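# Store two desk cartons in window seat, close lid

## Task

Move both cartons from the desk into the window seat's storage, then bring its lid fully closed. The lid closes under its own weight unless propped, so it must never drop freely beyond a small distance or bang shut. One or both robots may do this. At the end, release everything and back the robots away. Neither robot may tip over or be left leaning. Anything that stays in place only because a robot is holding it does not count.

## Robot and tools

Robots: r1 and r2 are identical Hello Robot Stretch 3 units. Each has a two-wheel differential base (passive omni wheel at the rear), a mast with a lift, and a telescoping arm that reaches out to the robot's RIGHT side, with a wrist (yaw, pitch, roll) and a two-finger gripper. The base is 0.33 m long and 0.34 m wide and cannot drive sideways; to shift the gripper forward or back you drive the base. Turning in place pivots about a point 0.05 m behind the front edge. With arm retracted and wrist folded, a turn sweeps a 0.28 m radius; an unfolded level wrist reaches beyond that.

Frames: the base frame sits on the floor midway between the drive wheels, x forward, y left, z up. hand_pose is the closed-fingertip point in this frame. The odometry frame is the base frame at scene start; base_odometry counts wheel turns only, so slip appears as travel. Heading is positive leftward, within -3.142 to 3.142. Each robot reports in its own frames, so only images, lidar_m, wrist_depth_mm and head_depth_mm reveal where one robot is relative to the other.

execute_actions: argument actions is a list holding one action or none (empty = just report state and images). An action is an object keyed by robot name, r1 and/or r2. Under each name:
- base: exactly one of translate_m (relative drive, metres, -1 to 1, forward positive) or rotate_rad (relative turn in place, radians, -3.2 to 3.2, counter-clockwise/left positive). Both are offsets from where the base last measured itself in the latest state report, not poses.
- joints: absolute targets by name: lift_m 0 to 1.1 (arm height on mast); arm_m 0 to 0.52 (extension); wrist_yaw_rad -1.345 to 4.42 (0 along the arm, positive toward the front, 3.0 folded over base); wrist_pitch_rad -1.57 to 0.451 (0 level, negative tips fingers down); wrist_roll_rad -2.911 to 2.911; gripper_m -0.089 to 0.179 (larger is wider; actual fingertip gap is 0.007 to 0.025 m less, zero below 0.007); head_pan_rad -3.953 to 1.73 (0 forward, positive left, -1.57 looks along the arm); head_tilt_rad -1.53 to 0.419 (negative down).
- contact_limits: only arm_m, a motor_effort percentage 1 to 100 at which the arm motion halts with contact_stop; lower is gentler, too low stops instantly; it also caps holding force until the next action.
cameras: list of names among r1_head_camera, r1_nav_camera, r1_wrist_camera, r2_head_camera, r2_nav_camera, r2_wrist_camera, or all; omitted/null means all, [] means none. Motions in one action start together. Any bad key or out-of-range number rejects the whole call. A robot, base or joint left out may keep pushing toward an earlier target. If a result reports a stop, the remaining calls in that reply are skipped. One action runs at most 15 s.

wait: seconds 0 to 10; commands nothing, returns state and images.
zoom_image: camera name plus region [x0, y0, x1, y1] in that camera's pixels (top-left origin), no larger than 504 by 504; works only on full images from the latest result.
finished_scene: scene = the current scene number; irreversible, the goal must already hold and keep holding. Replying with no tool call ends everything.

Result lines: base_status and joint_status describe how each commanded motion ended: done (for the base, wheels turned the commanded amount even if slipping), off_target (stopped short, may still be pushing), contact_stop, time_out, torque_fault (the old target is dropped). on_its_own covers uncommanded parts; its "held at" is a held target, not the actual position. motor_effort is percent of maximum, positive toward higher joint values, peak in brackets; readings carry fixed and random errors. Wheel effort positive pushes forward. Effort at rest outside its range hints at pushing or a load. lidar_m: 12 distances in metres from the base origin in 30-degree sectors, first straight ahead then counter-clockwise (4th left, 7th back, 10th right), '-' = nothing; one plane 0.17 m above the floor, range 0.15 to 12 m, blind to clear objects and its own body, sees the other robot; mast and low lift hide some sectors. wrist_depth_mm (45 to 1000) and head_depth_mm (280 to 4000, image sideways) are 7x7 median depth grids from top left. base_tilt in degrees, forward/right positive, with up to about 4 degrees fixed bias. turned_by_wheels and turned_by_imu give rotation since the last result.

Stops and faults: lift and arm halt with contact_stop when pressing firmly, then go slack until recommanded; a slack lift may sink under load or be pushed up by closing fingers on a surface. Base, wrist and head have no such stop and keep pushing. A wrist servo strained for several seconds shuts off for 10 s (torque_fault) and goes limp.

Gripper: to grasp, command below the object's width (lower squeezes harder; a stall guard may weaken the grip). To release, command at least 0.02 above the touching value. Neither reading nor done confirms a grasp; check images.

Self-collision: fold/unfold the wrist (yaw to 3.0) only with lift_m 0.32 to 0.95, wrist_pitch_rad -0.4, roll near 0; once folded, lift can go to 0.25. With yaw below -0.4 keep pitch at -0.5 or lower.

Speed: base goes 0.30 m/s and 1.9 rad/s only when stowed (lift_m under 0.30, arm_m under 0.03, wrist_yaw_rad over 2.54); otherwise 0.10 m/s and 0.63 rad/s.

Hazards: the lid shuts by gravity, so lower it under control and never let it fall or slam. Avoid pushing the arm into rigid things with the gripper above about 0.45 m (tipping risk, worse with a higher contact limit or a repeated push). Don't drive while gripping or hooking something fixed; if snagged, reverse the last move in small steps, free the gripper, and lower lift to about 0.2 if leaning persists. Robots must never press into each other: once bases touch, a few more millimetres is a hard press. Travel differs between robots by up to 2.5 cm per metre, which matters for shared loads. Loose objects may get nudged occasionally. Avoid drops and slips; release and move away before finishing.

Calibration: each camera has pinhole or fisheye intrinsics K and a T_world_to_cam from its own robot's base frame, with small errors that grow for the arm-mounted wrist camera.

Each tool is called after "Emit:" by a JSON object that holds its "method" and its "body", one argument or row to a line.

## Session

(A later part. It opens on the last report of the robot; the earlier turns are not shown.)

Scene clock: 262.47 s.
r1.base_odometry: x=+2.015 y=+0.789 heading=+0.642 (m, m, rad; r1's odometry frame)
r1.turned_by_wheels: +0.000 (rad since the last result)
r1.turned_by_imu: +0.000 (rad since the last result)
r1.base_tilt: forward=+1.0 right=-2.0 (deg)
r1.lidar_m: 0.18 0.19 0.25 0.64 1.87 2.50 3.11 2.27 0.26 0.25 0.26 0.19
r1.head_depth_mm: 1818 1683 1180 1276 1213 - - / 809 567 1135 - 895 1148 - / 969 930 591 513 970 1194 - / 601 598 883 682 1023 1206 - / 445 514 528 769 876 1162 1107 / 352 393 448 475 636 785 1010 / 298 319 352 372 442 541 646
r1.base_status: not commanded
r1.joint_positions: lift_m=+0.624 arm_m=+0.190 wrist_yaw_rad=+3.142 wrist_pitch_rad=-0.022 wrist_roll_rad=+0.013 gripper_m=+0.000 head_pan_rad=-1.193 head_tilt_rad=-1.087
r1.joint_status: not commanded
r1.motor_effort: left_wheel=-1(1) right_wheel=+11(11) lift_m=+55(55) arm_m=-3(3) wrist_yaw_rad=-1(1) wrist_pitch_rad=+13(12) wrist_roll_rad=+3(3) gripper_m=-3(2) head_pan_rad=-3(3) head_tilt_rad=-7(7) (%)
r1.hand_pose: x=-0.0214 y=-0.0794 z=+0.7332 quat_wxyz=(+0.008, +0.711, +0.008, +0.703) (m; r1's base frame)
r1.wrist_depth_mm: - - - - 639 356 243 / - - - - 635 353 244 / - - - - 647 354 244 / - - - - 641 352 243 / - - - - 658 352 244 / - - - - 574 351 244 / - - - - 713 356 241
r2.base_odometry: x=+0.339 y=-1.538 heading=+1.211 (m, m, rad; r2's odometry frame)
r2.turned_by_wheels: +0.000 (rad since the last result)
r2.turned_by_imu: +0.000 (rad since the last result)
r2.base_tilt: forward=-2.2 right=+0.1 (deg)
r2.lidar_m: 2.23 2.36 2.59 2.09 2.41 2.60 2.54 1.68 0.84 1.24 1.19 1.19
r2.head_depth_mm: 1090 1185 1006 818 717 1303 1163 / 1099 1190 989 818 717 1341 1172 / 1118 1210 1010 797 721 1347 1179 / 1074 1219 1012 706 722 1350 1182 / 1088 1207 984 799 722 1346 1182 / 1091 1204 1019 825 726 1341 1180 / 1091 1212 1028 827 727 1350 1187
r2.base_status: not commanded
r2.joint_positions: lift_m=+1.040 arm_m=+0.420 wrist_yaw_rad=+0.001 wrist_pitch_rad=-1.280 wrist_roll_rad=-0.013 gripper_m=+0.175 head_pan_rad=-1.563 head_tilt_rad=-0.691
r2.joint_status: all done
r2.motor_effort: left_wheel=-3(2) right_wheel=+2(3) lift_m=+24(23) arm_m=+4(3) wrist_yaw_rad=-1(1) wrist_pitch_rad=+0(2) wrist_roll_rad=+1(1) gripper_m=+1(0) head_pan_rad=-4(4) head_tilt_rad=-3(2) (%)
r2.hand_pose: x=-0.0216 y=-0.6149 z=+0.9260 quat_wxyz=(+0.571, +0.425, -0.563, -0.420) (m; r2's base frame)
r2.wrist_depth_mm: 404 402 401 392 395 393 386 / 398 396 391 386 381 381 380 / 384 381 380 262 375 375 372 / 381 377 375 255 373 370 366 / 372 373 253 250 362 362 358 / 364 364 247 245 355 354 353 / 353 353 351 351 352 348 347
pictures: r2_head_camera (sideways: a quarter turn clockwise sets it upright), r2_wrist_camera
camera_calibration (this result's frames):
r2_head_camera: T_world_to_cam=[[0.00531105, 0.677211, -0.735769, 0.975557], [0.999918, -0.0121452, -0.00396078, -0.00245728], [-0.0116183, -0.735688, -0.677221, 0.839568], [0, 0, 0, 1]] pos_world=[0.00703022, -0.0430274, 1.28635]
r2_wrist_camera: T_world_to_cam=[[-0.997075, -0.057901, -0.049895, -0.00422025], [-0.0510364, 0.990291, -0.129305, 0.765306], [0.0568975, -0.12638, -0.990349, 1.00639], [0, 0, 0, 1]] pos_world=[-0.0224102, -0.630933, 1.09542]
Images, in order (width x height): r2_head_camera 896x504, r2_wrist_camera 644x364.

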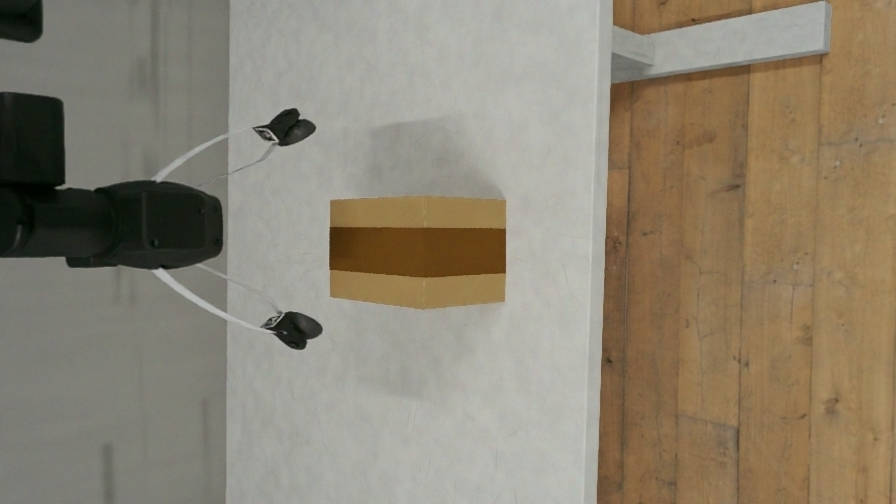

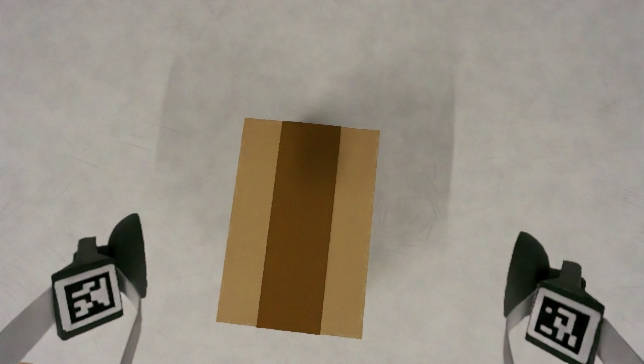

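Emit:
{"method": "execute_actions", "body": {
  "actions": [
    {"r2":{"base":{"translate_m":0.018},"joints":{"arm_m":0.435,"lift_m":0.93}}}
  ],
  "cameras": ["r2_wrist_camera"]
}}

Emit:
{"method": "execute_actions", "body": {
  "actions": [
    {"r2":{"joints":{"gripper_m":0.06}}}
  ],
  "cameras": []
}}

Emit:
{"method": "execute_actions", "body": {
  "actions": [
    {"r2":{"joints":{"lift_m":0.98}}}
  ],
  "cameras": ["r2_wrist_camera"]
}}

Scene clock: 270.87 s.
r1.base_odometry: x=+2.015 y=+0.789 heading=+0.642 (m, m, rad; r1's odometry frame)
r1.turned_by_wheels: +0.000 (rad since the last result)
r1.turned_by_imu: +0.001 (rad since the last result)
r1.base_tilt: forward=+0.9 right=-2.1 (deg)
r1.lidar_m: 0.18 0.19 0.25 0.64 1.88 2.50 3.11 2.28 0.26 0.25 0.26 0.19
r1.head_depth_mm: 1813 1675 1179 1278 1219 - - / 811 567 1135 - 898 1151 - / 970 932 590 511 973 1193 - / 600 599 886 682 1023 1202 - / 445 514 526 770 874 1158 1106 / 352 394 447 474 636 784 1014 / 298 319 352 372 442 542 647
r1.base_status: not commanded
r1.joint_positions: lift_m=+0.624 arm_m=+0.190 wrist_yaw_rad=+3.142 wrist_pitch_rad=-0.022 wrist_roll_rad=+0.013 gripper_m=+0.000 head_pan_rad=-1.193 head_tilt_rad=-1.087
r1.joint_status: not commanded
r1.motor_effort: left_wheel=-1(1) right_wheel=+11(11) lift_m=+55(55) arm_m=-3(3) wrist_yaw_rad=-1(2) wrist_pitch_rad=+13(13) wrist_roll_rad=+3(3) gripper_m=-3(1) head_pan_rad=-2(1) head_tilt_rad=-7(6) (%)
r1.hand_pose: x=-0.0214 y=-0.0794 z=+0.7332 quat_wxyz=(+0.008, +0.711, +0.008, +0.703) (m; r1's base frame)
r1.wrist_depth_mm: - - - - 636 353 245 / - - - - 640 356 245 / - - - - 638 352 244 / - - - - 658 357 244 / - - - - 640 361 244 / - - - - 573 354 246 / - - - - 718 348 243
r2.base_odometry: x=+0.346 y=-1.521 heading=+1.210 (m, m, rad; r2's odometry frame)
r2.turned_by_wheels: +0.000 (rad since the last result)
r2.turned_by_imu: +0.000 (rad since the last result)
r2.base_tilt: forward=-2.2 right=+0.1 (deg)
r2.lidar_m: 2.21 2.34 2.59 2.09 2.42 2.61 2.56 1.68 0.85 1.24 1.18 1.19
r2.head_depth_mm: 1061 - 945 817 719 1309 1159 / 1050 1195 1007 818 719 1336 1173 / 1044 - 980 753 720 1339 1181 / 1064 1193 776 710 722 1344 1178 / 1088 1212 1015 824 722 1339 1185 / 1092 1209 1021 824 724 1354 1179 / 1094 1217 1021 827 725 1352 1184
r2.base_status: done
r2.joint_positions: lift_m=+0.930 arm_m=+0.435 wrist_yaw_rad=+0.001 wrist_pitch_rad=-1.281 wrist_roll_rad=-0.013 gripper_m=+0.175 head_pan_rad=-1.563 head_tilt_rad=-0.691
r2.joint_status: all done
r2.motor_effort: left_wheel=-2(3) right_wheel=+2(8) lift_m=+15(22) arm_m=+4(6) wrist_yaw_rad=-1(1) wrist_pitch_rad=+1(0) wrist_roll_rad=+1(1) gripper_m=+0(1) head_pan_rad=-3(3) head_tilt_rad=-2(3) (%)
r2.hand_pose: x=-0.0216 y=-0.6298 z=+0.8166 quat_wxyz=(+0.571, +0.425, -0.563, -0.420) (m; r2's base frame)
r2.wrist_depth_mm: 289 284 282 280 280 275 276 / 279 278 278 275 271 270 270 / 274 271 150 148 148 268 265 / 268 267 147 145 144 260 258 / 261 262 144 142 142 256 255 / - 255 141 139 140 251 249 / 252 252 138 137 137 246 244
pictures: r2_wrist_camera
camera_calibration (this result's frames):
r2_wrist_camera: T_world_to_cam=[[-0.997075, -0.0578762, -0.0499229, -0.0105046], [-0.0510362, 0.990354, -0.128819, 0.765527], [0.0568969, -0.125894, -0.990411, 0.896462], [0, 0, 0, 1]] pos_world=[-0.0224102, -0.645892, 0.985956]
Images, in order (width x height): r2_wrist_camera 644x364.

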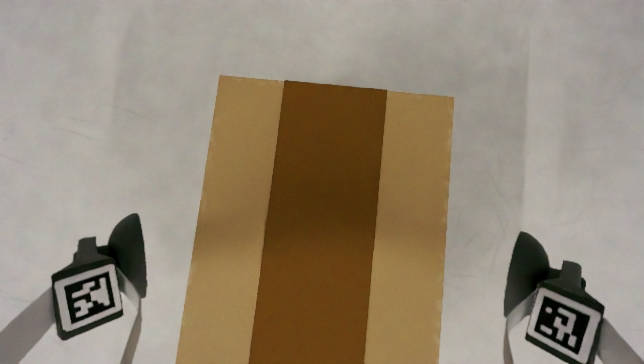

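Scene clock: 272.50 s.
r1.base_odometry: x=+2.015 y=+0.789 heading=+0.642 (m, m, rad; r1's odometry frame)
r1.turned_by_wheels: +0.000 (rad since the last result)
r1.turned_by_imu: +0.000 (rad since the last result)
r1.base_tilt: forward=+0.8 right=-2.1 (deg)
r1.lidar_m: 0.18 0.19 0.25 0.64 1.87 2.50 3.12 2.28 0.26 0.25 0.26 0.19
r1.head_depth_mm: 1813 1672 1176 1281 1208 - - / 809 566 1139 - 893 1153 - / 970 933 589 512 970 1190 - / 599 600 886 682 1031 1206 - / 445 514 526 768 873 1156 1112 / 352 394 448 474 635 785 1011 / 299 319 352 372 442 542 646
r1.base_status: not commanded
r1.joint_positions: lift_m=+0.624 arm_m=+0.190 wrist_yaw_rad=+3.142 wrist_pitch_rad=-0.022 wrist_roll_rad=+0.013 gripper_m=+0.000 head_pan_rad=-1.193 head_tilt_rad=-1.087
r1.joint_status: not commanded
r1.motor_effort: left_wheel=-1(1) right_wheel=+11(11) lift_m=+55(55) arm_m=-3(3) wrist_yaw_rad=-2(1) wrist_pitch_rad=+13(12) wrist_roll_rad=+3(3) gripper_m=-1(2) head_pan_rad=-3(3) head_tilt_rad=-7(8) (%)
r1.hand_pose: x=-0.0214 y=-0.0794 z=+0.7332 quat_wxyz=(+0.008, +0.711, +0.008, +0.703) (m; r1's base frame)
r1.wrist_depth_mm: - - - - 637 356 244 / - - - - 651 350 243 / - - - - 642 359 245 / - - - - 642 352 245 / - - - - 644 351 245 / - - - - 565 350 242 / - - - - 724 352 245
r2.base_odometry: x=+0.346 y=-1.521 heading=+1.210 (m, m, rad; r2's odometry frame)
r2.turned_by_wheels: +0.000 (rad since the last result)
r2.turned_by_imu: +0.000 (rad since the last result)
r2.base_tilt: forward=-2.1 right=+0.1 (deg)
r2.lidar_m: 2.21 2.34 2.59 2.09 2.41 2.62 2.56 1.68 0.84 1.24 1.18 1.20
r2.head_depth_mm: 1056 - 945 816 719 1313 1163 / 1043 1190 1004 818 720 1338 1176 / 1048 - 982 724 721 1340 1176 / 1063 1190 777 703 723 1342 1180 / 1093 1202 1019 824 722 1346 1190 / 1094 1210 1021 825 723 1340 1176 / 1095 1219 1023 825 724 1346 1180
r2.base_status: not commanded
r2.joint_positions: lift_m=+0.930 arm_m=+0.435 wrist_yaw_rad=+0.001 wrist_pitch_rad=-1.293 wrist_roll_rad=-0.013 gripper_m=+0.061 head_pan_rad=-1.563 head_tilt_rad=-0.691
r2.joint_status: all done
r2.motor_effort: left_wheel=+0(3) right_wheel=+1(7) lift_m=+19(19) arm_m=+4(4) wrist_yaw_rad=-1(2) wrist_pitch_rad=+4(4) wrist_roll_rad=+1(1) gripper_m=-27(100) head_pan_rad=-3(3) head_tilt_rad=-2(3) (%)
r2.hand_pose: x=-0.0216 y=-0.6266 z=+0.8157 quat_wxyz=(+0.568, +0.429, -0.560, -0.423) (m; r2's base frame)
r2.wrist_depth_mm: 281 279 277 277 273 271 270 / 274 273 271 272 268 268 267 / 270 270 147 144 143 262 262 / 266 265 144 141 140 257 255 / 261 262 140 138 138 255 252 / 257 257 137 136 135 250 248 / 253 250 135 133 133 244 243
pictures: none
No camera images: the call's "cameras" was empty. Leave "cameras" out to get every camera's image.

Scene clock: 273.80 s.
r1.base_odometry: x=+2.015 y=+0.789 heading=+0.642 (m, m, rad; r1's odometry frame)
r1.turned_by_wheels: +0.000 (rad since the last result)
r1.turned_by_imu: +0.000 (rad since the last result)
r1.base_tilt: forward=+0.8 right=-2.0 (deg)
r1.lidar_m: 0.18 0.19 0.25 0.64 1.87 2.49 3.12 2.28 0.26 0.25 0.26 0.19
r1.head_depth_mm: 1804 1682 1181 1277 1214 - - / 810 566 1139 - 894 1149 - / 974 932 591 511 973 1193 - / 601 599 884 683 1028 1205 - / 445 514 526 769 881 1163 1110 / 352 394 447 474 638 787 1013 / 298 320 352 372 442 542 646
r1.base_status: not commanded
r1.joint_positions: lift_m=+0.624 arm_m=+0.190 wrist_yaw_rad=+3.142 wrist_pitch_rad=-0.022 wrist_roll_rad=+0.013 gripper_m=+0.000 head_pan_rad=-1.193 head_tilt_rad=-1.087
r1.joint_status: not commanded
r1.motor_effort: left_wheel=-1(1) right_wheel=+11(11) lift_m=+54(55) arm_m=-3(3) wrist_yaw_rad=-1(1) wrist_pitch_rad=+13(12) wrist_roll_rad=+3(3) gripper_m=-2(2) head_pan_rad=-2(2) head_tilt_rad=-7(7) (%)
r1.hand_pose: x=-0.0214 y=-0.0794 z=+0.7332 quat_wxyz=(+0.008, +0.711, +0.008, +0.703) (m; r1's base frame)
r1.wrist_depth_mm: - - - - 649 358 245 / - - - - 645 358 245 / - - - - 626 352 245 / - - - - 629 357 245 / - - - - 640 356 245 / - - - - 573 355 245 / - - - - 725 352 243
r2.base_odometry: x=+0.346 y=-1.521 heading=+1.210 (m, m, rad; r2's odometry frame)
r2.turned_by_wheels: +0.000 (rad since the last result)
r2.turned_by_imu: +0.000 (rad since the last result)
r2.base_tilt: forward=-2.2 right=+0.1 (deg)
r2.lidar_m: 2.22 2.34 2.58 2.08 2.43 2.62 2.55 1.67 0.85 1.24 1.18 1.19
r2.head_depth_mm: - 1237 1007 814 717 1310 1161 / 1110 1191 1008 819 718 1335 1170 / - 1206 831 758 719 1340 1179 / 1087 1200 701 686 723 1342 1181 / 1092 1210 1013 824 723 1352 1176 / 1088 1210 1017 824 725 1345 1178 / 1096 1213 1024 824 724 1350 1180
r2.base_status: not commanded
r2.joint_positions: lift_m=+0.979 arm_m=+0.435 wrist_yaw_rad=+0.001 wrist_pitch_rad=-1.296 wrist_roll_rad=-0.013 gripper_m=+0.068 head_pan_rad=-1.563 head_tilt_rad=-0.691
r2.joint_status: all done
r2.on_its_own: gripper_m is held at +0.066, not at your +0.060, by its stall guard, which is still easing
r2.motor_effort: left_wheel=-1(1) right_wheel=+1(1) lift_m=+28(29) arm_m=+4(4) wrist_yaw_rad=-1(1) wrist_pitch_rad=+6(6) wrist_roll_rad=+1(1) gripper_m=-25(26) head_pan_rad=-2(3) head_tilt_rad=-3(2) (%)
r2.hand_pose: x=-0.0216 y=-0.6259 z=+0.8650 quat_wxyz=(+0.568, +0.430, -0.559, -0.424) (m; r2's base frame)
r2.wrist_depth_mm: 330 330 329 327 326 324 321 / 328 325 322 320 318 316 314 / 319 318 148 145 144 312 311 / 317 313 145 142 141 307 304 / 309 310 141 139 138 300 299 / 304 306 138 136 135 296 294 / 300 297 135 134 133 290 290
pictures: r2_wrist_camera
camera_calibration (this result's frames):
r2_wrist_camera: T_world_to_cam=[[-0.997076, -0.0570829, -0.0508098, -0.00660052], [-0.0510334, 0.99225, -0.113292, 0.755625], [0.056883, -0.110367, -0.992262, 0.956218], [0, 0, 0, 1]] pos_world=[-0.0224117, -0.64461, 1.03409]
Images, in order (width x height): r2_wrist_camera 644x364.

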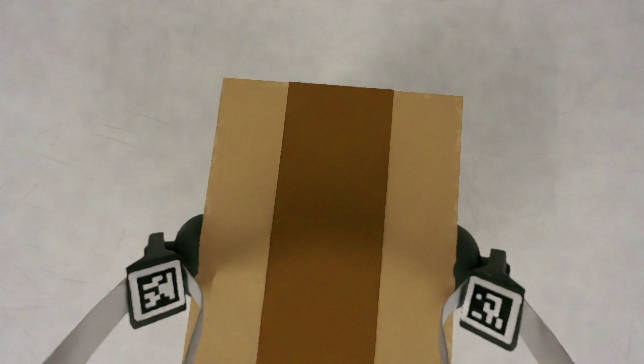

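Emit:
{"method": "execute_actions", "body": {
  "actions": [
    {"r2":{"base":{"rotate_rad":1.63},"joints":{"arm_m":0.1}}}
  ],
  "cameras": []
}}

Emit:
{"method": "execute_actions", "body": {
  "actions": [
    {"r2":{"base":{"translate_m":1.0},"joints":{"lift_m":0.74}}}
  ],
  "cameras": []
}}

Emit:
{"method": "execute_actions", "body": {
  "actions": [
    {"r2":{"base":{"translate_m":0.645}}}
  ],
  "cameras": []
}}

Emit:
{"method": "execute_actions", "body": {
  "actions": [
    {"r2":{"base":{"rotate_rad":1.44},"joints":{"head_tilt_rad":-0.9,"head_pan_rad":-1.4}}}
  ],
  "cameras": ["r2_head_camera"]
}}

Scene clock: 290.57 s.
r1.base_odometry: x=+2.015 y=+0.789 heading=+0.642 (m, m, rad; r1's odometry frame)
r1.turned_by_wheels: +0.000 (rad since the last result)
r1.turned_by_imu: +0.001 (rad since the last result)
r1.base_tilt: forward=+0.7 right=-2.1 (deg)
r1.lidar_m: 0.18 0.19 0.25 0.64 1.87 2.51 3.13 2.41 0.26 0.25 0.26 0.19
r1.head_depth_mm: 1815 1675 1182 1274 1212 - - / 809 569 1130 - 895 1152 - / 970 933 590 511 976 1194 - / 600 600 884 684 1022 1210 - / 445 514 527 770 877 1160 1105 / 352 394 447 475 635 786 1015 / 298 319 352 371 442 542 647
r1.base_status: not commanded
r1.joint_positions: lift_m=+0.624 arm_m=+0.190 wrist_yaw_rad=+3.142 wrist_pitch_rad=-0.022 wrist_roll_rad=+0.013 gripper_m=+0.000 head_pan_rad=-1.193 head_tilt_rad=-1.087
r1.joint_status: not commanded
r1.motor_effort: left_wheel=-1(1) right_wheel=+11(11) lift_m=+55(55) arm_m=-3(3) wrist_yaw_rad=-2(1) wrist_pitch_rad=+13(12) wrist_roll_rad=+3(3) gripper_m=-2(3) head_pan_rad=-2(2) head_tilt_rad=-8(7) (%)
r1.hand_pose: x=-0.0214 y=-0.0794 z=+0.7332 quat_wxyz=(+0.008, +0.711, +0.008, +0.703) (m; r1's base frame)
r1.wrist_depth_mm: - - - - 655 354 246 / - - - - 650 356 245 / - - - - 639 357 246 / - - - - 641 355 245 / - - - - 647 355 244 / - - - - 574 355 245 / - - - - 720 356 245
r2.base_odometry: x=+0.345 y=-1.521 heading=+2.840 (m, m, rad; r2's odometry frame)
r2.turned_by_wheels: +1.630 (rad since the last result)
r2.turned_by_imu: +1.650 (rad since the last result)
r2.base_tilt: forward=-2.2 right=+0.0 (deg)
r2.lidar_m: 2.09 2.71 2.59 2.56 1.60 0.85 1.24 1.17 2.00 2.22 2.39 2.56
r2.head_depth_mm: 1913 - - - 1526 1337 1174 / 1927 - - - 1578 1265 1156 / 1963 2141 - - - 410 470 / 1956 2214 2289 1844 476 416 1115 / 1983 2229 2295 1865 1601 1314 1186 / 1993 2272 2303 1861 1559 1346 1185 / 2020 2277 2299 1865 1564 1352 1189
r2.base_status: done
r2.joint_positions: lift_m=+0.979 arm_m=+0.100 wrist_yaw_rad=+0.001 wrist_pitch_rad=-1.297 wrist_roll_rad=-0.013 gripper_m=+0.083 head_pan_rad=-1.563 head_tilt_rad=-0.691
r2.joint_status: all done
r2.on_its_own: gripper_m is held at +0.082, not at your +0.060, by its stall guard, which is not easing now
r2.motor_effort: left_wheel=-2(9) right_wheel=+2(14) lift_m=+27(27) arm_m=-3(4) wrist_yaw_rad=-1(2) wrist_pitch_rad=+6(5) wrist_roll_rad=+1(1) gripper_m=-20(18) head_pan_rad=-3(4) head_tilt_rad=-2(2) (%)
r2.hand_pose: x=-0.0216 y=-0.2915 z=+0.8650 quat_wxyz=(+0.568, +0.430, -0.559, -0.424) (m; r2's base frame)
r2.wrist_depth_mm: - - - - - - - / - - - - - - - / - - 151 149 147 - - / - - 147 145 143 - - / - - 143 141 141 - - / - - 140 138 137 985 976 / - 963 137 135 135 962 939
pictures: none
No camera images: the call's "cameras" was empty. Leave "cameras" out to get every camera's image.

Scene clock: 301.77 s.
r1.base_odometry: x=+2.015 y=+0.789 heading=+0.642 (m, m, rad; r1's odometry frame)
r1.turned_by_wheels: +0.000 (rad since the last result)
r1.turned_by_imu: +0.001 (rad since the last result)
r1.base_tilt: forward=+1.1 right=-1.9 (deg)
r1.lidar_m: 0.18 0.19 0.25 0.64 1.87 2.50 3.11 1.44 0.26 0.25 0.26 0.19
r1.head_depth_mm: 1805 1674 1175 1276 1213 - - / 810 567 1133 - 896 1156 - / 972 932 589 512 970 1194 - / 600 599 882 684 1025 1204 - / 444 513 528 770 879 1156 1106 / 352 394 447 475 637 784 1016 / 298 319 352 371 442 541 647
r1.base_status: not commanded
r1.joint_positions: lift_m=+0.624 arm_m=+0.190 wrist_yaw_rad=+3.142 wrist_pitch_rad=-0.022 wrist_roll_rad=+0.013 gripper_m=+0.000 head_pan_rad=-1.193 head_tilt_rad=-1.087
r1.joint_status: not commanded
r1.motor_effort: left_wheel=-1(1) right_wheel=+11(11) lift_m=+55(55) arm_m=-3(3) wrist_yaw_rad=-2(2) wrist_pitch_rad=+12(12) wrist_roll_rad=+3(3) gripper_m=-2(3) head_pan_rad=-4(3) head_tilt_rad=-8(7) (%)
r1.hand_pose: x=-0.0214 y=-0.0794 z=+0.7332 quat_wxyz=(+0.008, +0.711, +0.008, +0.703) (m; r1's base frame)
r1.wrist_depth_mm: - - - - 647 352 244 / - - - - 646 351 245 / - - - - 645 353 246 / - - - - 642 354 244 / - - - - 671 358 243 / - - - - 574 350 244 / - - - - 726 353 243
r2.base_odometry: x=-0.609 y=-1.224 heading=+2.840 (m, m, rad; r2's odometry frame)
r2.turned_by_wheels: +0.000 (rad since the last result)
r2.turned_by_imu: +0.001 (rad since the last result)
r2.base_tilt: forward=-2.1 right=+0.1 (deg)
r2.lidar_m: 1.10 1.46 2.48 2.44 2.65 1.79 1.78 2.03 2.36 2.33 1.97 1.11
r2.head_depth_mm: 2014 2261 2268 1842 1577 - - / 2006 2288 2278 1841 1600 - 1152 / 2053 2318 2295 1837 1580 - 570 / 2068 2336 2294 1850 1561 1282 576 / 2099 2335 2260 1857 1562 1353 1183 / 2101 2376 2294 1862 1559 1340 1184 / 2102 2391 2315 1864 1573 1349 1183
r2.base_status: done
r2.joint_positions: lift_m=+0.740 arm_m=+0.100 wrist_yaw_rad=+0.001 wrist_pitch_rad=-1.297 wrist_roll_rad=-0.013 gripper_m=+0.083 head_pan_rad=-1.563 head_tilt_rad=-0.691
r2.joint_status: all done
r2.on_its_own: gripper_m is held at +0.082, not at your +0.060, by its stall guard, which is not easing now
r2.motor_effort: left_wheel=-2(3) right_wheel=+3(8) lift_m=+19(26) arm_m=-3(3) wrist_yaw_rad=-2(1) wrist_pitch_rad=+5(6) wrist_roll_rad=+1(1) gripper_m=-19(19) head_pan_rad=-4(3) head_tilt_rad=-3(3) (%)
r2.hand_pose: x=-0.0216 y=-0.2915 z=+0.6255 quat_wxyz=(+0.568, +0.430, -0.559, -0.424) (m; r2's base frame)
r2.wrist_depth_mm: 839 823 835 833 831 803 821 / 832 832 830 799 809 803 804 / 824 808 151 148 147 792 778 / 805 790 147 145 144 784 769 / 772 782 144 142 140 758 762 / 769 - 140 138 138 757 753 / 749 750 137 136 135 737 729
pictures: none
No camera images: the call's "cameras" was empty. Leave "cameras" out to get every camera's image.

Scene clock: 309.27 s.
r1.base_odometry: x=+2.015 y=+0.789 heading=+0.642 (m, m, rad; r1's odometry frame)
r1.turned_by_wheels: +0.000 (rad since the last result)
r1.turned_by_imu: +0.001 (rad since the last result)
r1.base_tilt: forward=+1.0 right=-2.1 (deg)
r1.lidar_m: 0.18 0.19 0.25 0.64 1.87 2.51 3.11 0.86 0.26 0.25 0.26 0.19
r1.head_depth_mm: 1805 1677 1177 1282 1203 - - / 812 568 1139 - 892 1153 - / 972 930 589 512 973 1190 - / 600 599 887 684 1029 1204 - / 445 514 527 769 880 1163 1109 / 352 394 447 474 637 786 1010 / 298 319 352 372 442 542 646
r1.base_status: not commanded
r1.joint_positions: lift_m=+0.624 arm_m=+0.190 wrist_yaw_rad=+3.142 wrist_pitch_rad=-0.022 wrist_roll_rad=+0.013 gripper_m=+0.000 head_pan_rad=-1.193 head_tilt_rad=-1.087
r1.joint_status: not commanded
r1.motor_effort: left_wheel=-1(1) right_wheel=+11(11) lift_m=+55(55) arm_m=-3(3) wrist_yaw_rad=-2(1) wrist_pitch_rad=+12(12) wrist_roll_rad=+3(3) gripper_m=-3(3) head_pan_rad=-2(1) head_tilt_rad=-7(7) (%)
r1.hand_pose: x=-0.0214 y=-0.0794 z=+0.7332 quat_wxyz=(+0.008, +0.711, +0.008, +0.703) (m; r1's base frame)
r1.wrist_depth_mm: - - - - 641 357 245 / - - - - 644 357 245 / - - - - 646 354 244 / - - - - 655 352 244 / - - - - 654 356 243 / - - - - 566 351 244 / - - - - 725 353 242
r2.base_odometry: x=-1.225 y=-1.033 heading=+2.840 (m, m, rad; r2's odometry frame)
r2.turned_by_wheels: +0.000 (rad since the last result)
r2.turned_by_imu: +0.001 (rad since the last result)
r2.base_tilt: forward=-2.2 right=+0.1 (deg)
r2.lidar_m: 0.46 0.50 1.45 2.37 2.56 2.92 2.41 2.65 2.43 2.39 1.15 0.46
r2.head_depth_mm: 2078 2330 2267 1853 1588 - - / 2094 2354 2265 1860 1620 - 1155 / 2112 2377 2256 1845 1592 - 570 / 2127 2391 2279 1863 1565 1279 575 / 2155 2405 2305 1864 1562 1344 1179 / 2173 2453 2300 1859 1552 1345 1180 / 2106 2149 2171 1883 1575 1354 1186
r2.base_status: done
r2.joint_positions: lift_m=+0.740 arm_m=+0.100 wrist_yaw_rad=+0.001 wrist_pitch_rad=-1.297 wrist_roll_rad=-0.013 gripper_m=+0.083 head_pan_rad=-1.563 head_tilt_rad=-0.691
r2.joint_status: not commanded
r2.on_its_own: gripper_m is held at +0.082, not at your +0.060, by its stall guard, which is not easing now
r2.motor_effort: left_wheel=-3(3) right_wheel=+3(9) lift_m=+19(19) arm_m=-3(3) wrist_yaw_rad=-1(1) wrist_pitch_rad=+5(6) wrist_roll_rad=+1(1) gripper_m=-19(20) head_pan_rad=-5(2) head_tilt_rad=-2(3) (%)
r2.hand_pose: x=-0.0216 y=-0.2915 z=+0.6255 quat_wxyz=(+0.568, +0.430, -0.559, -0.424) (m; r2's base frame)
r2.wrist_depth_mm: 857 839 860 808 823 826 808 / 822 833 824 813 808 800 805 / 801 795 150 148 147 789 786 / 515 788 147 145 144 775 772 / 536 730 144 142 141 771 766 / 548 - 140 138 138 753 759 / 540 746 137 135 135 740 733
pictures: none
No camera images: the call's "cameras" was empty. Leave "cameras" out to get every camera's image.

Scene clock: 312.60 s.
r1.base_odometry: x=+2.015 y=+0.789 heading=+0.642 (m, m, rad; r1's odometry frame)
r1.turned_by_wheels: +0.000 (rad since the last result)
r1.turned_by_imu: +0.000 (rad since the last result)
r1.base_tilt: forward=+0.8 right=-2.2 (deg)
r1.lidar_m: 0.18 0.19 0.25 0.64 1.87 2.50 3.12 0.86 0.26 0.25 0.26 0.19
r1.head_depth_mm: 1806 1678 1175 1279 1211 - - / 812 568 1133 - 895 1151 - / 972 931 589 512 970 1187 - / 601 598 885 683 1026 1206 - / 445 514 526 769 878 1161 1110 / 352 394 448 474 635 786 1014 / 298 320 352 372 442 542 646
r1.base_status: not commanded
r1.joint_positions: lift_m=+0.624 arm_m=+0.190 wrist_yaw_rad=+3.142 wrist_pitch_rad=-0.022 wrist_roll_rad=+0.013 gripper_m=+0.000 head_pan_rad=-1.193 head_tilt_rad=-1.087
r1.joint_status: not commanded
r1.motor_effort: left_wheel=-1(1) right_wheel=+11(11) lift_m=+54(54) arm_m=-3(3) wrist_yaw_rad=-2(2) wrist_pitch_rad=+13(12) wrist_roll_rad=+3(3) gripper_m=-2(2) head_pan_rad=-3(1) head_tilt_rad=-7(7) (%)
r1.hand_pose: x=-0.0214 y=-0.0794 z=+0.7332 quat_wxyz=(+0.008, +0.711, +0.008, +0.703) (m; r1's base frame)
r1.wrist_depth_mm: - - - - 657 359 244 / - - - - 645 355 243 / - - - - 645 358 246 / - - - - 654 353 244 / - - - - 646 353 243 / - - - - 583 355 243 / - - - - 748 354 244
r2.base_odometry: x=-1.225 y=-1.033 heading=-2.003 (m, m, rad; r2's odometry frame)
r2.turned_by_wheels: +1.440 (rad since the last result)
r2.turned_by_imu: +1.458 (rad since the last result)
r2.base_tilt: forward=-2.2 right=+0.1 (deg)
r2.lidar_m: 2.37 2.45 2.99 2.42 2.96 2.50 2.40 1.30 0.48 0.46 0.47 0.92
r2.head_depth_mm: 806 781 1059 1250 - 1222 1120 / 817 792 1078 1345 - 1204 1138 / 823 807 1110 1389 - 633 1142 / 816 820 1129 1418 990 1200 1140 / 830 795 1170 1379 1066 1236 1123 / 836 715 1196 1153 1162 1243 1126 / 854 762 1249 1418 1248 1245 1122
r2.base_status: done
r2.joint_positions: lift_m=+0.740 arm_m=+0.100 wrist_yaw_rad=+0.001 wrist_pitch_rad=-1.297 wrist_roll_rad=-0.013 gripper_m=+0.083 head_pan_rad=-1.407 head_tilt_rad=-0.889
r2.joint_status: all done
r2.on_its_own: gripper_m is held at +0.082, not at your +0.060, by its stall guard, which is not easing now
r2.motor_effort: left_wheel=-2(7) right_wheel=+2(9) lift_m=+20(19) arm_m=-3(3) wrist_yaw_rad=-2(1) wrist_pitch_rad=+6(6) wrist_roll_rad=+1(1) gripper_m=-19(19) head_pan_rad=+3(20) head_tilt_rad=-4(18) (%)
r2.hand_pose: x=-0.0216 y=-0.2915 z=+0.6255 quat_wxyz=(+0.568, +0.430, -0.559, -0.424) (m; r2's base frame)
r2.wrist_depth_mm: 659 500 761 765 635 519 404 / 670 398 357 353 360 386 400 / 703 676 151 148 147 576 772 / 801 794 147 145 144 758 765 / 774 778 143 142 140 754 775 / 768 - 140 138 138 761 744 / 766 753 137 135 135 730 749
pictures: r2_head_camera (sideways: a quarter turn clockwise sets it upright)
camera_calibration (this result's frames):
r2_head_camera: T_world_to_cam=[[-0.121529, 0.799061, -0.58884, 0.784874], [0.989435, 0.144772, -0.00774991, 0.00253818], [0.0790551, -0.58356, -0.808213, 1.00936], [0, 0, 0, 1]] pos_world=[0.0130788, -0.0385064, 1.27796]
Images, in order (width x height): r2_head_camera 896x504.

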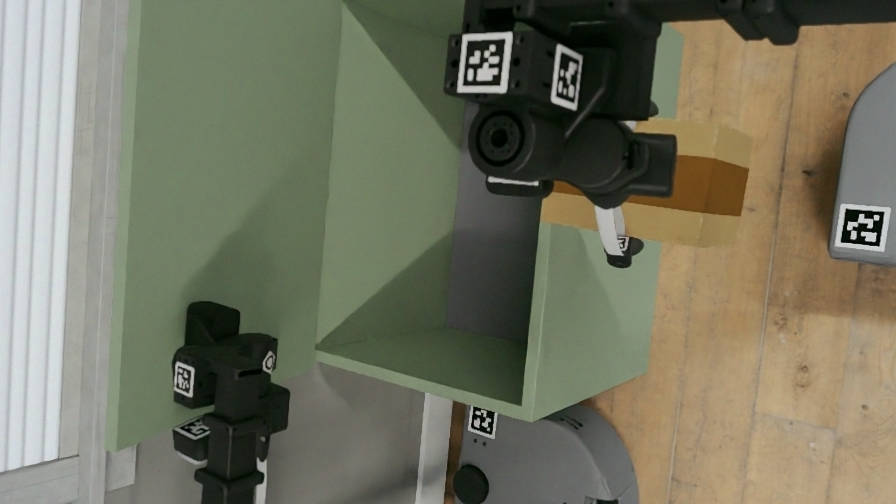

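Emit:
{"method": "execute_actions", "body": {
  "actions": [
    {"r2":{"base":{"translate_m":0.028},"joints":{"arm_m":0.45}}}
  ],
  "cameras": ["r2_head_camera"]
}}

Emit:
{"method": "execute_actions", "body": {
  "actions": [
    {"r2":{"joints":{"lift_m":0.28}}}
  ],
  "cameras": ["r2_wrist_camera"]
}}

Emit:
{"method": "execute_actions", "body": {
  "actions": [
    {"r2":{"joints":{"gripper_m":0.155}}}
  ],
  "cameras": []
}}

Emit:
{"method": "execute_actions", "body": {
  "actions": [
    {"r2":{"joints":{"lift_m":0.6}}}
  ],
  "cameras": []
}}

Emit:
{"method": "execute_actions", "body": {
  "actions": [
    {"r2":{"joints":{"arm_m":0.1},"base":{"translate_m":-0.1}}}
  ],
  "cameras": ["r2_head_camera"]
}}

Scene clock: 326.40 s.
r1.base_odometry: x=+2.015 y=+0.789 heading=+0.642 (m, m, rad; r1's odometry frame)
r1.turned_by_wheels: +0.000 (rad since the last result)
r1.turned_by_imu: +0.001 (rad since the last result)
r1.base_tilt: forward=+0.9 right=-2.2 (deg)
r1.lidar_m: 0.18 0.19 0.25 0.64 1.87 2.51 3.11 0.84 0.26 0.25 0.26 0.19
r1.head_depth_mm: 1807 1651 761 1269 1208 - - / 811 567 745 - 893 1149 - / 972 931 591 512 969 1188 - / 601 600 882 683 1028 1207 - / 445 514 526 767 878 1159 1106 / 352 394 447 474 636 786 1011 / 298 319 352 372 443 541 645
r1.base_status: not commanded
r1.joint_positions: lift_m=+0.624 arm_m=+0.190 wrist_yaw_rad=+3.142 wrist_pitch_rad=-0.022 wrist_roll_rad=+0.013 gripper_m=+0.000 head_pan_rad=-1.193 head_tilt_rad=-1.087
r1.joint_status: not commanded
r1.motor_effort: left_wheel=-1(1) right_wheel=+11(11) lift_m=+55(54) arm_m=-3(3) wrist_yaw_rad=-1(2) wrist_pitch_rad=+13(13) wrist_roll_rad=+3(3) gripper_m=-3(1) head_pan_rad=-2(1) head_tilt_rad=-7(7) (%)
r1.hand_pose: x=-0.0214 y=-0.0794 z=+0.7332 quat_wxyz=(+0.008, +0.711, +0.008, +0.703) (m; r1's base frame)
r1.wrist_depth_mm: - - - - 640 357 245 / - - - - 647 355 245 / - - - - 643 351 245 / - - - - 640 357 244 / - - - - 653 356 242 / - - - - 567 353 241 / - - - - 716 351 243
r2.base_odometry: x=-1.237 y=-1.058 heading=-2.003 (m, m, rad; r2's odometry frame)
r2.turned_by_wheels: +0.000 (rad since the last result)
r2.turned_by_imu: -0.001 (rad since the last result)
r2.base_tilt: forward=-2.1 right=+0.1 (deg)
r2.lidar_m: 2.35 2.42 3.00 2.42 2.97 2.53 2.43 1.30 0.48 0.46 0.47 0.90
r2.head_depth_mm: 805 - 1127 1387 1008 1200 1117 / 811 - 978 1343 1032 1213 1137 / 820 793 876 884 1066 1224 1145 / 818 819 1128 1410 1037 1236 1134 / 828 770 1140 1334 1065 1246 1120 / 832 750 1229 1381 1249 1236 1125 / 856 951 1250 1415 1234 1239 1126
r2.base_status: done
r2.joint_positions: lift_m=+0.740 arm_m=+0.450 wrist_yaw_rad=+0.001 wrist_pitch_rad=-1.298 wrist_roll_rad=-0.013 gripper_m=+0.083 head_pan_rad=-1.407 head_tilt_rad=-0.889
r2.joint_status: all done
r2.on_its_own: gripper_m is held at +0.082, not at your +0.060, by its stall guard, which is not easing now
r2.motor_effort: left_wheel=-2(4) right_wheel=+2(8) lift_m=+19(20) arm_m=+4(5) wrist_yaw_rad=-1(1) wrist_pitch_rad=+5(6) wrist_roll_rad=+1(1) gripper_m=-19(19) head_pan_rad=+3(3) head_tilt_rad=-3(4) (%)
r2.hand_pose: x=-0.0216 y=-0.6405 z=+0.6255 quat_wxyz=(+0.567, +0.430, -0.559, -0.425) (m; r2's base frame)
r2.wrist_depth_mm: 371 391 382 339 330 317 312 / 527 466 489 452 474 480 384 / 751 474 152 148 148 553 376 / 377 474 147 145 143 543 377 / 370 457 143 141 141 501 355 / 363 - 140 138 138 464 354 / 348 431 137 135 135 437 353
pictures: r2_head_camera (sideways: a quarter turn clockwise sets it upright)
camera_calibration (this result's frames):
r2_head_camera: T_world_to_cam=[[-0.121549, 0.799112, -0.588766, 0.784778], [0.989433, 0.144787, -0.0077516, 0.0025404], [0.079051, -0.583486, -0.808266, 1.00943], [0, 0, 0, 1]] pos_world=[0.0130789, -0.0385042, 1.27796]
Images, in order (width x height): r2_head_camera 896x504.

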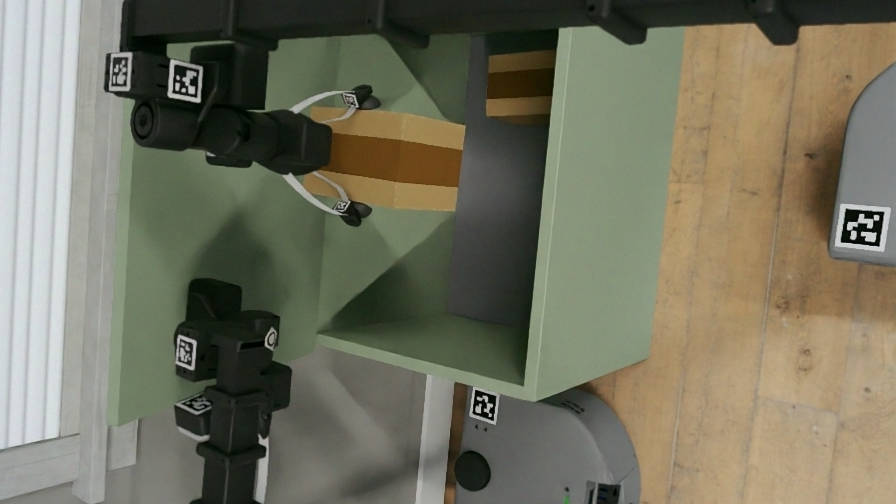

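Scene clock: 331.40 s.
r1.base_odometry: x=+2.015 y=+0.789 heading=+0.642 (m, m, rad; r1's odometry frame)
r1.turned_by_wheels: +0.000 (rad since the last result)
r1.turned_by_imu: +0.001 (rad since the last result)
r1.base_tilt: forward=+0.8 right=-2.2 (deg)
r1.lidar_m: 0.18 0.19 0.25 0.64 1.87 2.51 3.13 0.84 0.26 0.25 0.26 0.19
r1.head_depth_mm: 1815 1665 1158 1204 1214 - - / 812 566 1136 - 895 1155 - / 973 932 591 512 972 1192 - / 600 599 886 682 1022 1208 - / 445 515 527 771 876 1157 1106 / 353 395 447 474 635 788 1014 / 298 319 352 372 441 542 646
r1.base_status: not commanded
r1.joint_positions: lift_m=+0.624 arm_m=+0.190 wrist_yaw_rad=+3.142 wrist_pitch_rad=-0.022 wrist_roll_rad=+0.013 gripper_m=+0.000 head_pan_rad=-1.193 head_tilt_rad=-1.087
r1.joint_status: not commanded
r1.motor_effort: left_wheel=-1(1) right_wheel=+11(11) lift_m=+55(55) arm_m=-3(3) wrist_yaw_rad=-2(2) wrist_pitch_rad=+12(13) wrist_roll_rad=+3(3) gripper_m=+0(3) head_pan_rad=-2(2) head_tilt_rad=-7(7) (%)
r1.hand_pose: x=-0.0214 y=-0.0794 z=+0.7332 quat_wxyz=(+0.008, +0.711, +0.008, +0.703) (m; r1's base frame)
r1.wrist_depth_mm: - - - - 642 355 243 / - - - - 653 353 244 / - - - - 625 355 243 / - - - - 649 354 244 / - - - - 638 358 243 / - - - - 571 357 244 / - - - - 721 355 244
r2.base_odometry: x=-1.237 y=-1.058 heading=-2.003 (m, m, rad; r2's odometry frame)
r2.turned_by_wheels: +0.000 (rad since the last result)
r2.turned_by_imu: +0.000 (rad since the last result)
r2.base_tilt: forward=-2.2 right=+0.2 (deg)
r2.lidar_m: 2.35 2.42 3.00 2.41 2.97 2.53 2.42 1.30 0.48 0.46 0.47 0.90
r2.head_depth_mm: 806 781 1058 1316 1048 1203 1118 / 816 793 1078 1318 1004 1216 - / 822 804 1100 1362 1029 1221 1144 / 818 818 1134 1415 1034 1231 1138 / 825 767 1141 1333 1064 1243 1127 / 837 750 1225 1384 1250 1239 1129 / 854 949 1246 1422 1230 1239 1123
r2.base_status: not commanded
r2.joint_positions: lift_m=+0.280 arm_m=+0.450 wrist_yaw_rad=+0.001 wrist_pitch_rad=-1.298 wrist_roll_rad=-0.013 gripper_m=+0.083 head_pan_rad=-1.407 head_tilt_rad=-0.889
r2.joint_status: all done
r2.on_its_own: gripper_m is held at +0.082, not at your +0.060, by its stall guard, which is not easing now
r2.motor_effort: left_wheel=-3(3) right_wheel=+2(3) lift_m=+19(20) arm_m=+4(4) wrist_yaw_rad=-1(2) wrist_pitch_rad=+6(6) wrist_roll_rad=+1(1) gripper_m=-19(19) head_pan_rad=+4(4) head_tilt_rad=-3(4) (%)
r2.hand_pose: x=-0.0216 y=-0.6405 z=+0.1655 quat_wxyz=(+0.567, +0.430, -0.559, -0.425) (m; r2's base frame)
r2.wrist_depth_mm: 286 286 284 283 280 278 277 / 283 280 279 274 275 272 152 / 277 274 151 149 147 214 150 / 273 271 147 145 144 216 148 / 268 266 143 141 141 200 145 / 263 - 140 138 138 188 143 / 261 258 137 135 135 241 142
pictures: r2_wrist_camera
camera_calibration (this result's frames):
r2_wrist_camera: T_world_to_cam=[[-0.997081, -0.05693, -0.0508866, -0.0428713], [-0.0509592, 0.992425, -0.111783, 0.69072], [0.056865, -0.108864, -0.992429, 0.26148], [0, 0, 0, 1]] pos_world=[-0.0224167, -0.659462, 0.33453]
Images, in order (width x height): r2_wrist_camera 644x364.

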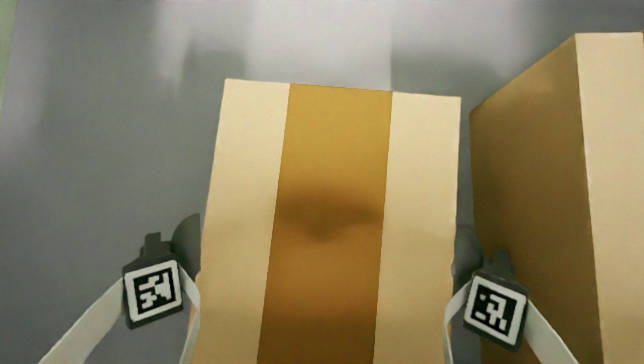

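Scene clock: 332.93 s.
r1.base_odometry: x=+2.015 y=+0.789 heading=+0.642 (m, m, rad; r1's odometry frame)
r1.turned_by_wheels: +0.000 (rad since the last result)
r1.turned_by_imu: +0.000 (rad since the last result)
r1.base_tilt: forward=+0.9 right=-2.0 (deg)
r1.lidar_m: 0.18 0.19 0.25 0.64 1.88 2.50 3.13 0.84 0.26 0.25 0.26 0.19
r1.head_depth_mm: 1808 1680 1158 1199 1203 - - / 809 567 1133 - 896 1151 - / 975 932 590 512 972 1194 - / 601 598 882 682 1024 1208 - / 445 514 526 770 880 1159 1105 / 352 393 447 474 636 787 1010 / 298 319 352 372 443 542 645
r1.base_status: not commanded
r1.joint_positions: lift_m=+0.624 arm_m=+0.190 wrist_yaw_rad=+3.142 wrist_pitch_rad=-0.022 wrist_roll_rad=+0.013 gripper_m=+0.000 head_pan_rad=-1.193 head_tilt_rad=-1.087
r1.joint_status: not commanded
r1.motor_effort: left_wheel=-1(1) right_wheel=+11(11) lift_m=+56(55) arm_m=-3(3) wrist_yaw_rad=-1(1) wrist_pitch_rad=+12(12) wrist_roll_rad=+3(4) gripper_m=-3(2) head_pan_rad=-2(3) head_tilt_rad=-7(7) (%)
r1.hand_pose: x=-0.0214 y=-0.0794 z=+0.7332 quat_wxyz=(+0.008, +0.711, +0.008, +0.703) (m; r1's base frame)
r1.wrist_depth_mm: - - - - 633 355 247 / - - - - 653 354 242 / - - - - 637 364 244 / - - - - 649 356 243 / - - - - 641 352 245 / - - - - 573 355 246 / - - - - 709 351 242
r2.base_odometry: x=-1.237 y=-1.058 heading=-2.003 (m, m, rad; r2's odometry frame)
r2.turned_by_wheels: +0.000 (rad since the last result)
r2.turned_by_imu: +0.000 (rad since the last result)
r2.base_tilt: forward=-2.2 right=+0.1 (deg)
r2.lidar_m: 2.34 2.42 2.99 2.41 2.96 2.53 2.43 1.30 0.48 0.46 0.47 0.90
r2.head_depth_mm: 804 780 1057 1320 1047 1203 1120 / 818 794 1081 1324 1002 1215 - / 824 806 1107 1357 1016 1221 1137 / 814 817 1132 1412 1040 1234 1133 / 825 771 1142 1339 1068 1246 1127 / 838 752 1219 1388 1255 1236 1122 / 853 953 1248 1419 1235 1248 1124
r2.base_status: not commanded
r2.joint_positions: lift_m=+0.280 arm_m=+0.450 wrist_yaw_rad=+0.001 wrist_pitch_rad=-1.287 wrist_roll_rad=-0.013 gripper_m=+0.155 head_pan_rad=-1.407 head_tilt_rad=-0.889
r2.joint_status: all done
r2.motor_effort: left_wheel=-2(2) right_wheel=+2(3) lift_m=+20(20) arm_m=+4(4) wrist_yaw_rad=-1(1) wrist_pitch_rad=+2(5) wrist_roll_rad=+0(1) gripper_m=+0(84) head_pan_rad=+4(3) head_tilt_rad=-3(3) (%)
r2.hand_pose: x=-0.0216 y=-0.6432 z=+0.1659 quat_wxyz=(+0.570, +0.427, -0.561, -0.422) (m; r2's base frame)
r2.wrist_depth_mm: 292 289 288 286 285 283 280 / 286 283 281 280 278 275 155 / 280 276 156 154 153 215 152 / 276 274 153 151 151 214 149 / 269 267 150 148 148 207 147 / 265 - 146 146 145 - 144 / 258 257 145 143 143 231 141
pictures: none
No camera images: the call's "cameras" was empty. Leave "cameras" out to get every camera's image.

Scene clock: 336.67 s.
r1.base_odometry: x=+2.015 y=+0.789 heading=+0.642 (m, m, rad; r1's odometry frame)
r1.turned_by_wheels: +0.000 (rad since the last result)
r1.turned_by_imu: +0.000 (rad since the last result)
r1.base_tilt: forward=+0.9 right=-2.1 (deg)
r1.lidar_m: 0.18 0.19 0.25 0.64 1.88 2.51 3.12 0.84 0.26 0.25 0.26 0.19
r1.head_depth_mm: 1812 1673 754 1273 1216 - - / 811 567 1133 - 897 1150 - / 972 930 590 512 972 1187 - / 600 600 886 683 1023 1204 - / 444 515 526 770 876 1160 1108 / 352 394 448 473 637 786 1015 / 298 319 352 371 442 541 645
r1.base_status: not commanded
r1.joint_positions: lift_m=+0.624 arm_m=+0.190 wrist_yaw_rad=+3.142 wrist_pitch_rad=-0.022 wrist_roll_rad=+0.013 gripper_m=+0.000 head_pan_rad=-1.193 head_tilt_rad=-1.087
r1.joint_status: not commanded
r1.motor_effort: left_wheel=-1(1) right_wheel=+11(11) lift_m=+55(55) arm_m=-3(3) wrist_yaw_rad=-2(1) wrist_pitch_rad=+12(13) wrist_roll_rad=+3(3) gripper_m=-2(2) head_pan_rad=-2(1) head_tilt_rad=-6(7) (%)
r1.hand_pose: x=-0.0214 y=-0.0794 z=+0.7332 quat_wxyz=(+0.008, +0.711, +0.008, +0.703) (m; r1's base frame)
r1.wrist_depth_mm: - - - - 646 355 244 / - - - - 652 358 244 / - - - - 629 358 245 / - - - - 632 353 246 / - - - - 640 353 245 / - - - - 592 354 244 / - - - - 724 354 243
r2.base_odometry: x=-1.237 y=-1.058 heading=-2.003 (m, m, rad; r2's odometry frame)
r2.turned_by_wheels: +0.000 (rad since the last result)
r2.turned_by_imu: +0.000 (rad since the last result)
r2.base_tilt: forward=-2.1 right=+0.1 (deg)
r2.lidar_m: 2.34 2.43 2.99 2.41 2.97 2.53 2.42 1.30 0.48 0.46 0.47 0.90
r2.head_depth_mm: 810 780 1030 1248 - - - / 818 792 - 1392 1030 1216 1147 / 820 808 1055 1422 1061 1220 1143 / 817 819 1132 1424 1043 1229 1141 / 830 768 1132 1337 1067 1243 1127 / 838 750 1225 1394 1255 1242 1122 / 856 953 1243 1428 1242 1241 1124
r2.base_status: not commanded
r2.joint_positions: lift_m=+0.600 arm_m=+0.450 wrist_yaw_rad=+0.001 wrist_pitch_rad=-1.286 wrist_roll_rad=-0.013 gripper_m=+0.155 head_pan_rad=-1.407 head_tilt_rad=-0.889
r2.joint_status: all done
r2.motor_effort: left_wheel=-2(2) right_wheel=+2(2) lift_m=+23(24) arm_m=+4(4) wrist_yaw_rad=+0(1) wrist_pitch_rad=+2(3) wrist_roll_rad=+1(1) gripper_m=+1(1) head_pan_rad=+5(4) head_tilt_rad=-4(3) (%)
r2.hand_pose: x=-0.0216 y=-0.6434 z=+0.4857 quat_wxyz=(+0.570, +0.427, -0.562, -0.421) (m; r2's base frame)
r2.wrist_depth_mm: 327 386 377 366 359 358 332 / 328 459 511 499 488 472 363 / 332 468 597 604 590 543 365 / 334 484 586 585 524 472 356 / 335 449 575 465 458 458 356 / 328 - 581 449 454 - 355 / 366 445 496 508 530 495 321
pictures: none
No camera images: the call's "cameras" was empty. Leave "cameras" out to get every camera's image.

Scene clock: 340.47 s.
r1.base_odometry: x=+2.015 y=+0.789 heading=+0.642 (m, m, rad; r1's odometry frame)
r1.turned_by_wheels: +0.000 (rad since the last result)
r1.turned_by_imu: +0.000 (rad since the last result)
r1.base_tilt: forward=+0.8 right=-2.1 (deg)
r1.lidar_m: 0.18 0.19 0.25 0.64 1.87 2.50 3.13 0.90 0.26 0.25 0.26 0.19
r1.head_depth_mm: 1807 1675 1182 1271 1217 - - / 810 567 1131 - 894 1152 - / 973 934 589 512 970 1193 - / 601 600 885 682 1023 1208 - / 445 514 527 768 879 1159 1109 / 352 394 448 475 637 787 1012 / 298 319 352 372 442 541 645
r1.base_status: not commanded
r1.joint_positions: lift_m=+0.624 arm_m=+0.190 wrist_yaw_rad=+3.142 wrist_pitch_rad=-0.022 wrist_roll_rad=+0.013 gripper_m=+0.000 head_pan_rad=-1.193 head_tilt_rad=-1.087
r1.joint_status: not commanded
r1.motor_effort: left_wheel=-1(1) right_wheel=+11(11) lift_m=+54(54) arm_m=-3(2) wrist_yaw_rad=-2(1) wrist_pitch_rad=+12(13) wrist_roll_rad=+3(3) gripper_m=-1(2) head_pan_rad=-3(2) head_tilt_rad=-8(7) (%)
r1.hand_pose: x=-0.0214 y=-0.0794 z=+0.7332 quat_wxyz=(+0.008, +0.711, +0.008, +0.703) (m; r1's base frame)
r1.wrist_depth_mm: - - - - 656 353 243 / - - - - 656 357 246 / - - - - 658 356 245 / - - - - 644 349 246 / - - - - 628 351 245 / - - - - 582 352 244 / - - - - 729 360 243
r2.base_odometry: x=-1.195 y=-0.967 heading=-2.003 (m, m, rad; r2's odometry frame)
r2.turned_by_wheels: +0.000 (rad since the last result)
r2.turned_by_imu: -0.001 (rad since the last result)
r2.base_tilt: forward=-2.2 right=+0.1 (deg)
r2.lidar_m: 2.45 2.52 2.99 2.42 2.96 2.43 2.33 1.31 0.48 0.46 0.48 0.98
r2.head_depth_mm: 809 785 1065 1160 1075 - - / 822 795 1083 1353 1219 1198 1149 / 811 809 1110 1395 1183 1201 1148 / 818 826 1131 1418 1038 1224 1136 / 834 837 1178 1427 1072 1234 1121 / 839 795 1157 1221 1060 1239 1125 / 850 712 1256 1414 1244 1243 1125
r2.base_status: done
r2.joint_positions: lift_m=+0.600 arm_m=+0.100 wrist_yaw_rad=+0.001 wrist_pitch_rad=-1.286 wrist_roll_rad=-0.013 gripper_m=+0.155 head_pan_rad=-1.407 head_tilt_rad=-0.889
r2.joint_status: all done
r2.motor_effort: left_wheel=-1(8) right_wheel=+3(5) lift_m=+24(23) arm_m=-3(2) wrist_yaw_rad=+0(0) wrist_pitch_rad=+2(2) wrist_roll_rad=+0(1) gripper_m=+1(1) head_pan_rad=+4(4) head_tilt_rad=-3(3) (%)
r2.hand_pose: x=-0.0216 y=-0.2943 z=+0.4858 quat_wxyz=(+0.570, +0.427, -0.562, -0.421) (m; r2's base frame)
r2.wrist_depth_mm: 263 260 254 249 244 239 236 / 364 355 347 337 329 324 673 / 634 577 551 530 510 658 657 / 662 648 652 652 638 643 646 / 650 647 634 637 630 629 624 / 637 - 619 627 621 - 611 / 621 628 626 - - 607 606
pictures: r2_head_camera (sideways: a quarter turn clockwise sets it upright)
camera_calibration (this result's frames):
r2_head_camera: T_world_to_cam=[[-0.12169, 0.799338, -0.58843, 0.784341], [0.989414, 0.144915, -0.00775932, 0.00255057], [0.07907, -0.583145, -0.808511, 1.00975], [0, 0, 0, 1]] pos_world=[0.0130822, -0.0384935, 1.27794]
Images, in order (width x height): r2_head_camera 896x504.

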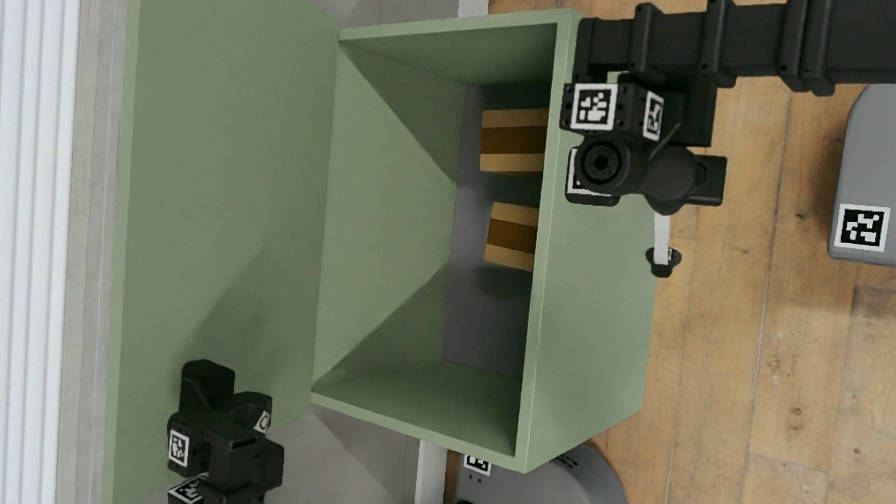

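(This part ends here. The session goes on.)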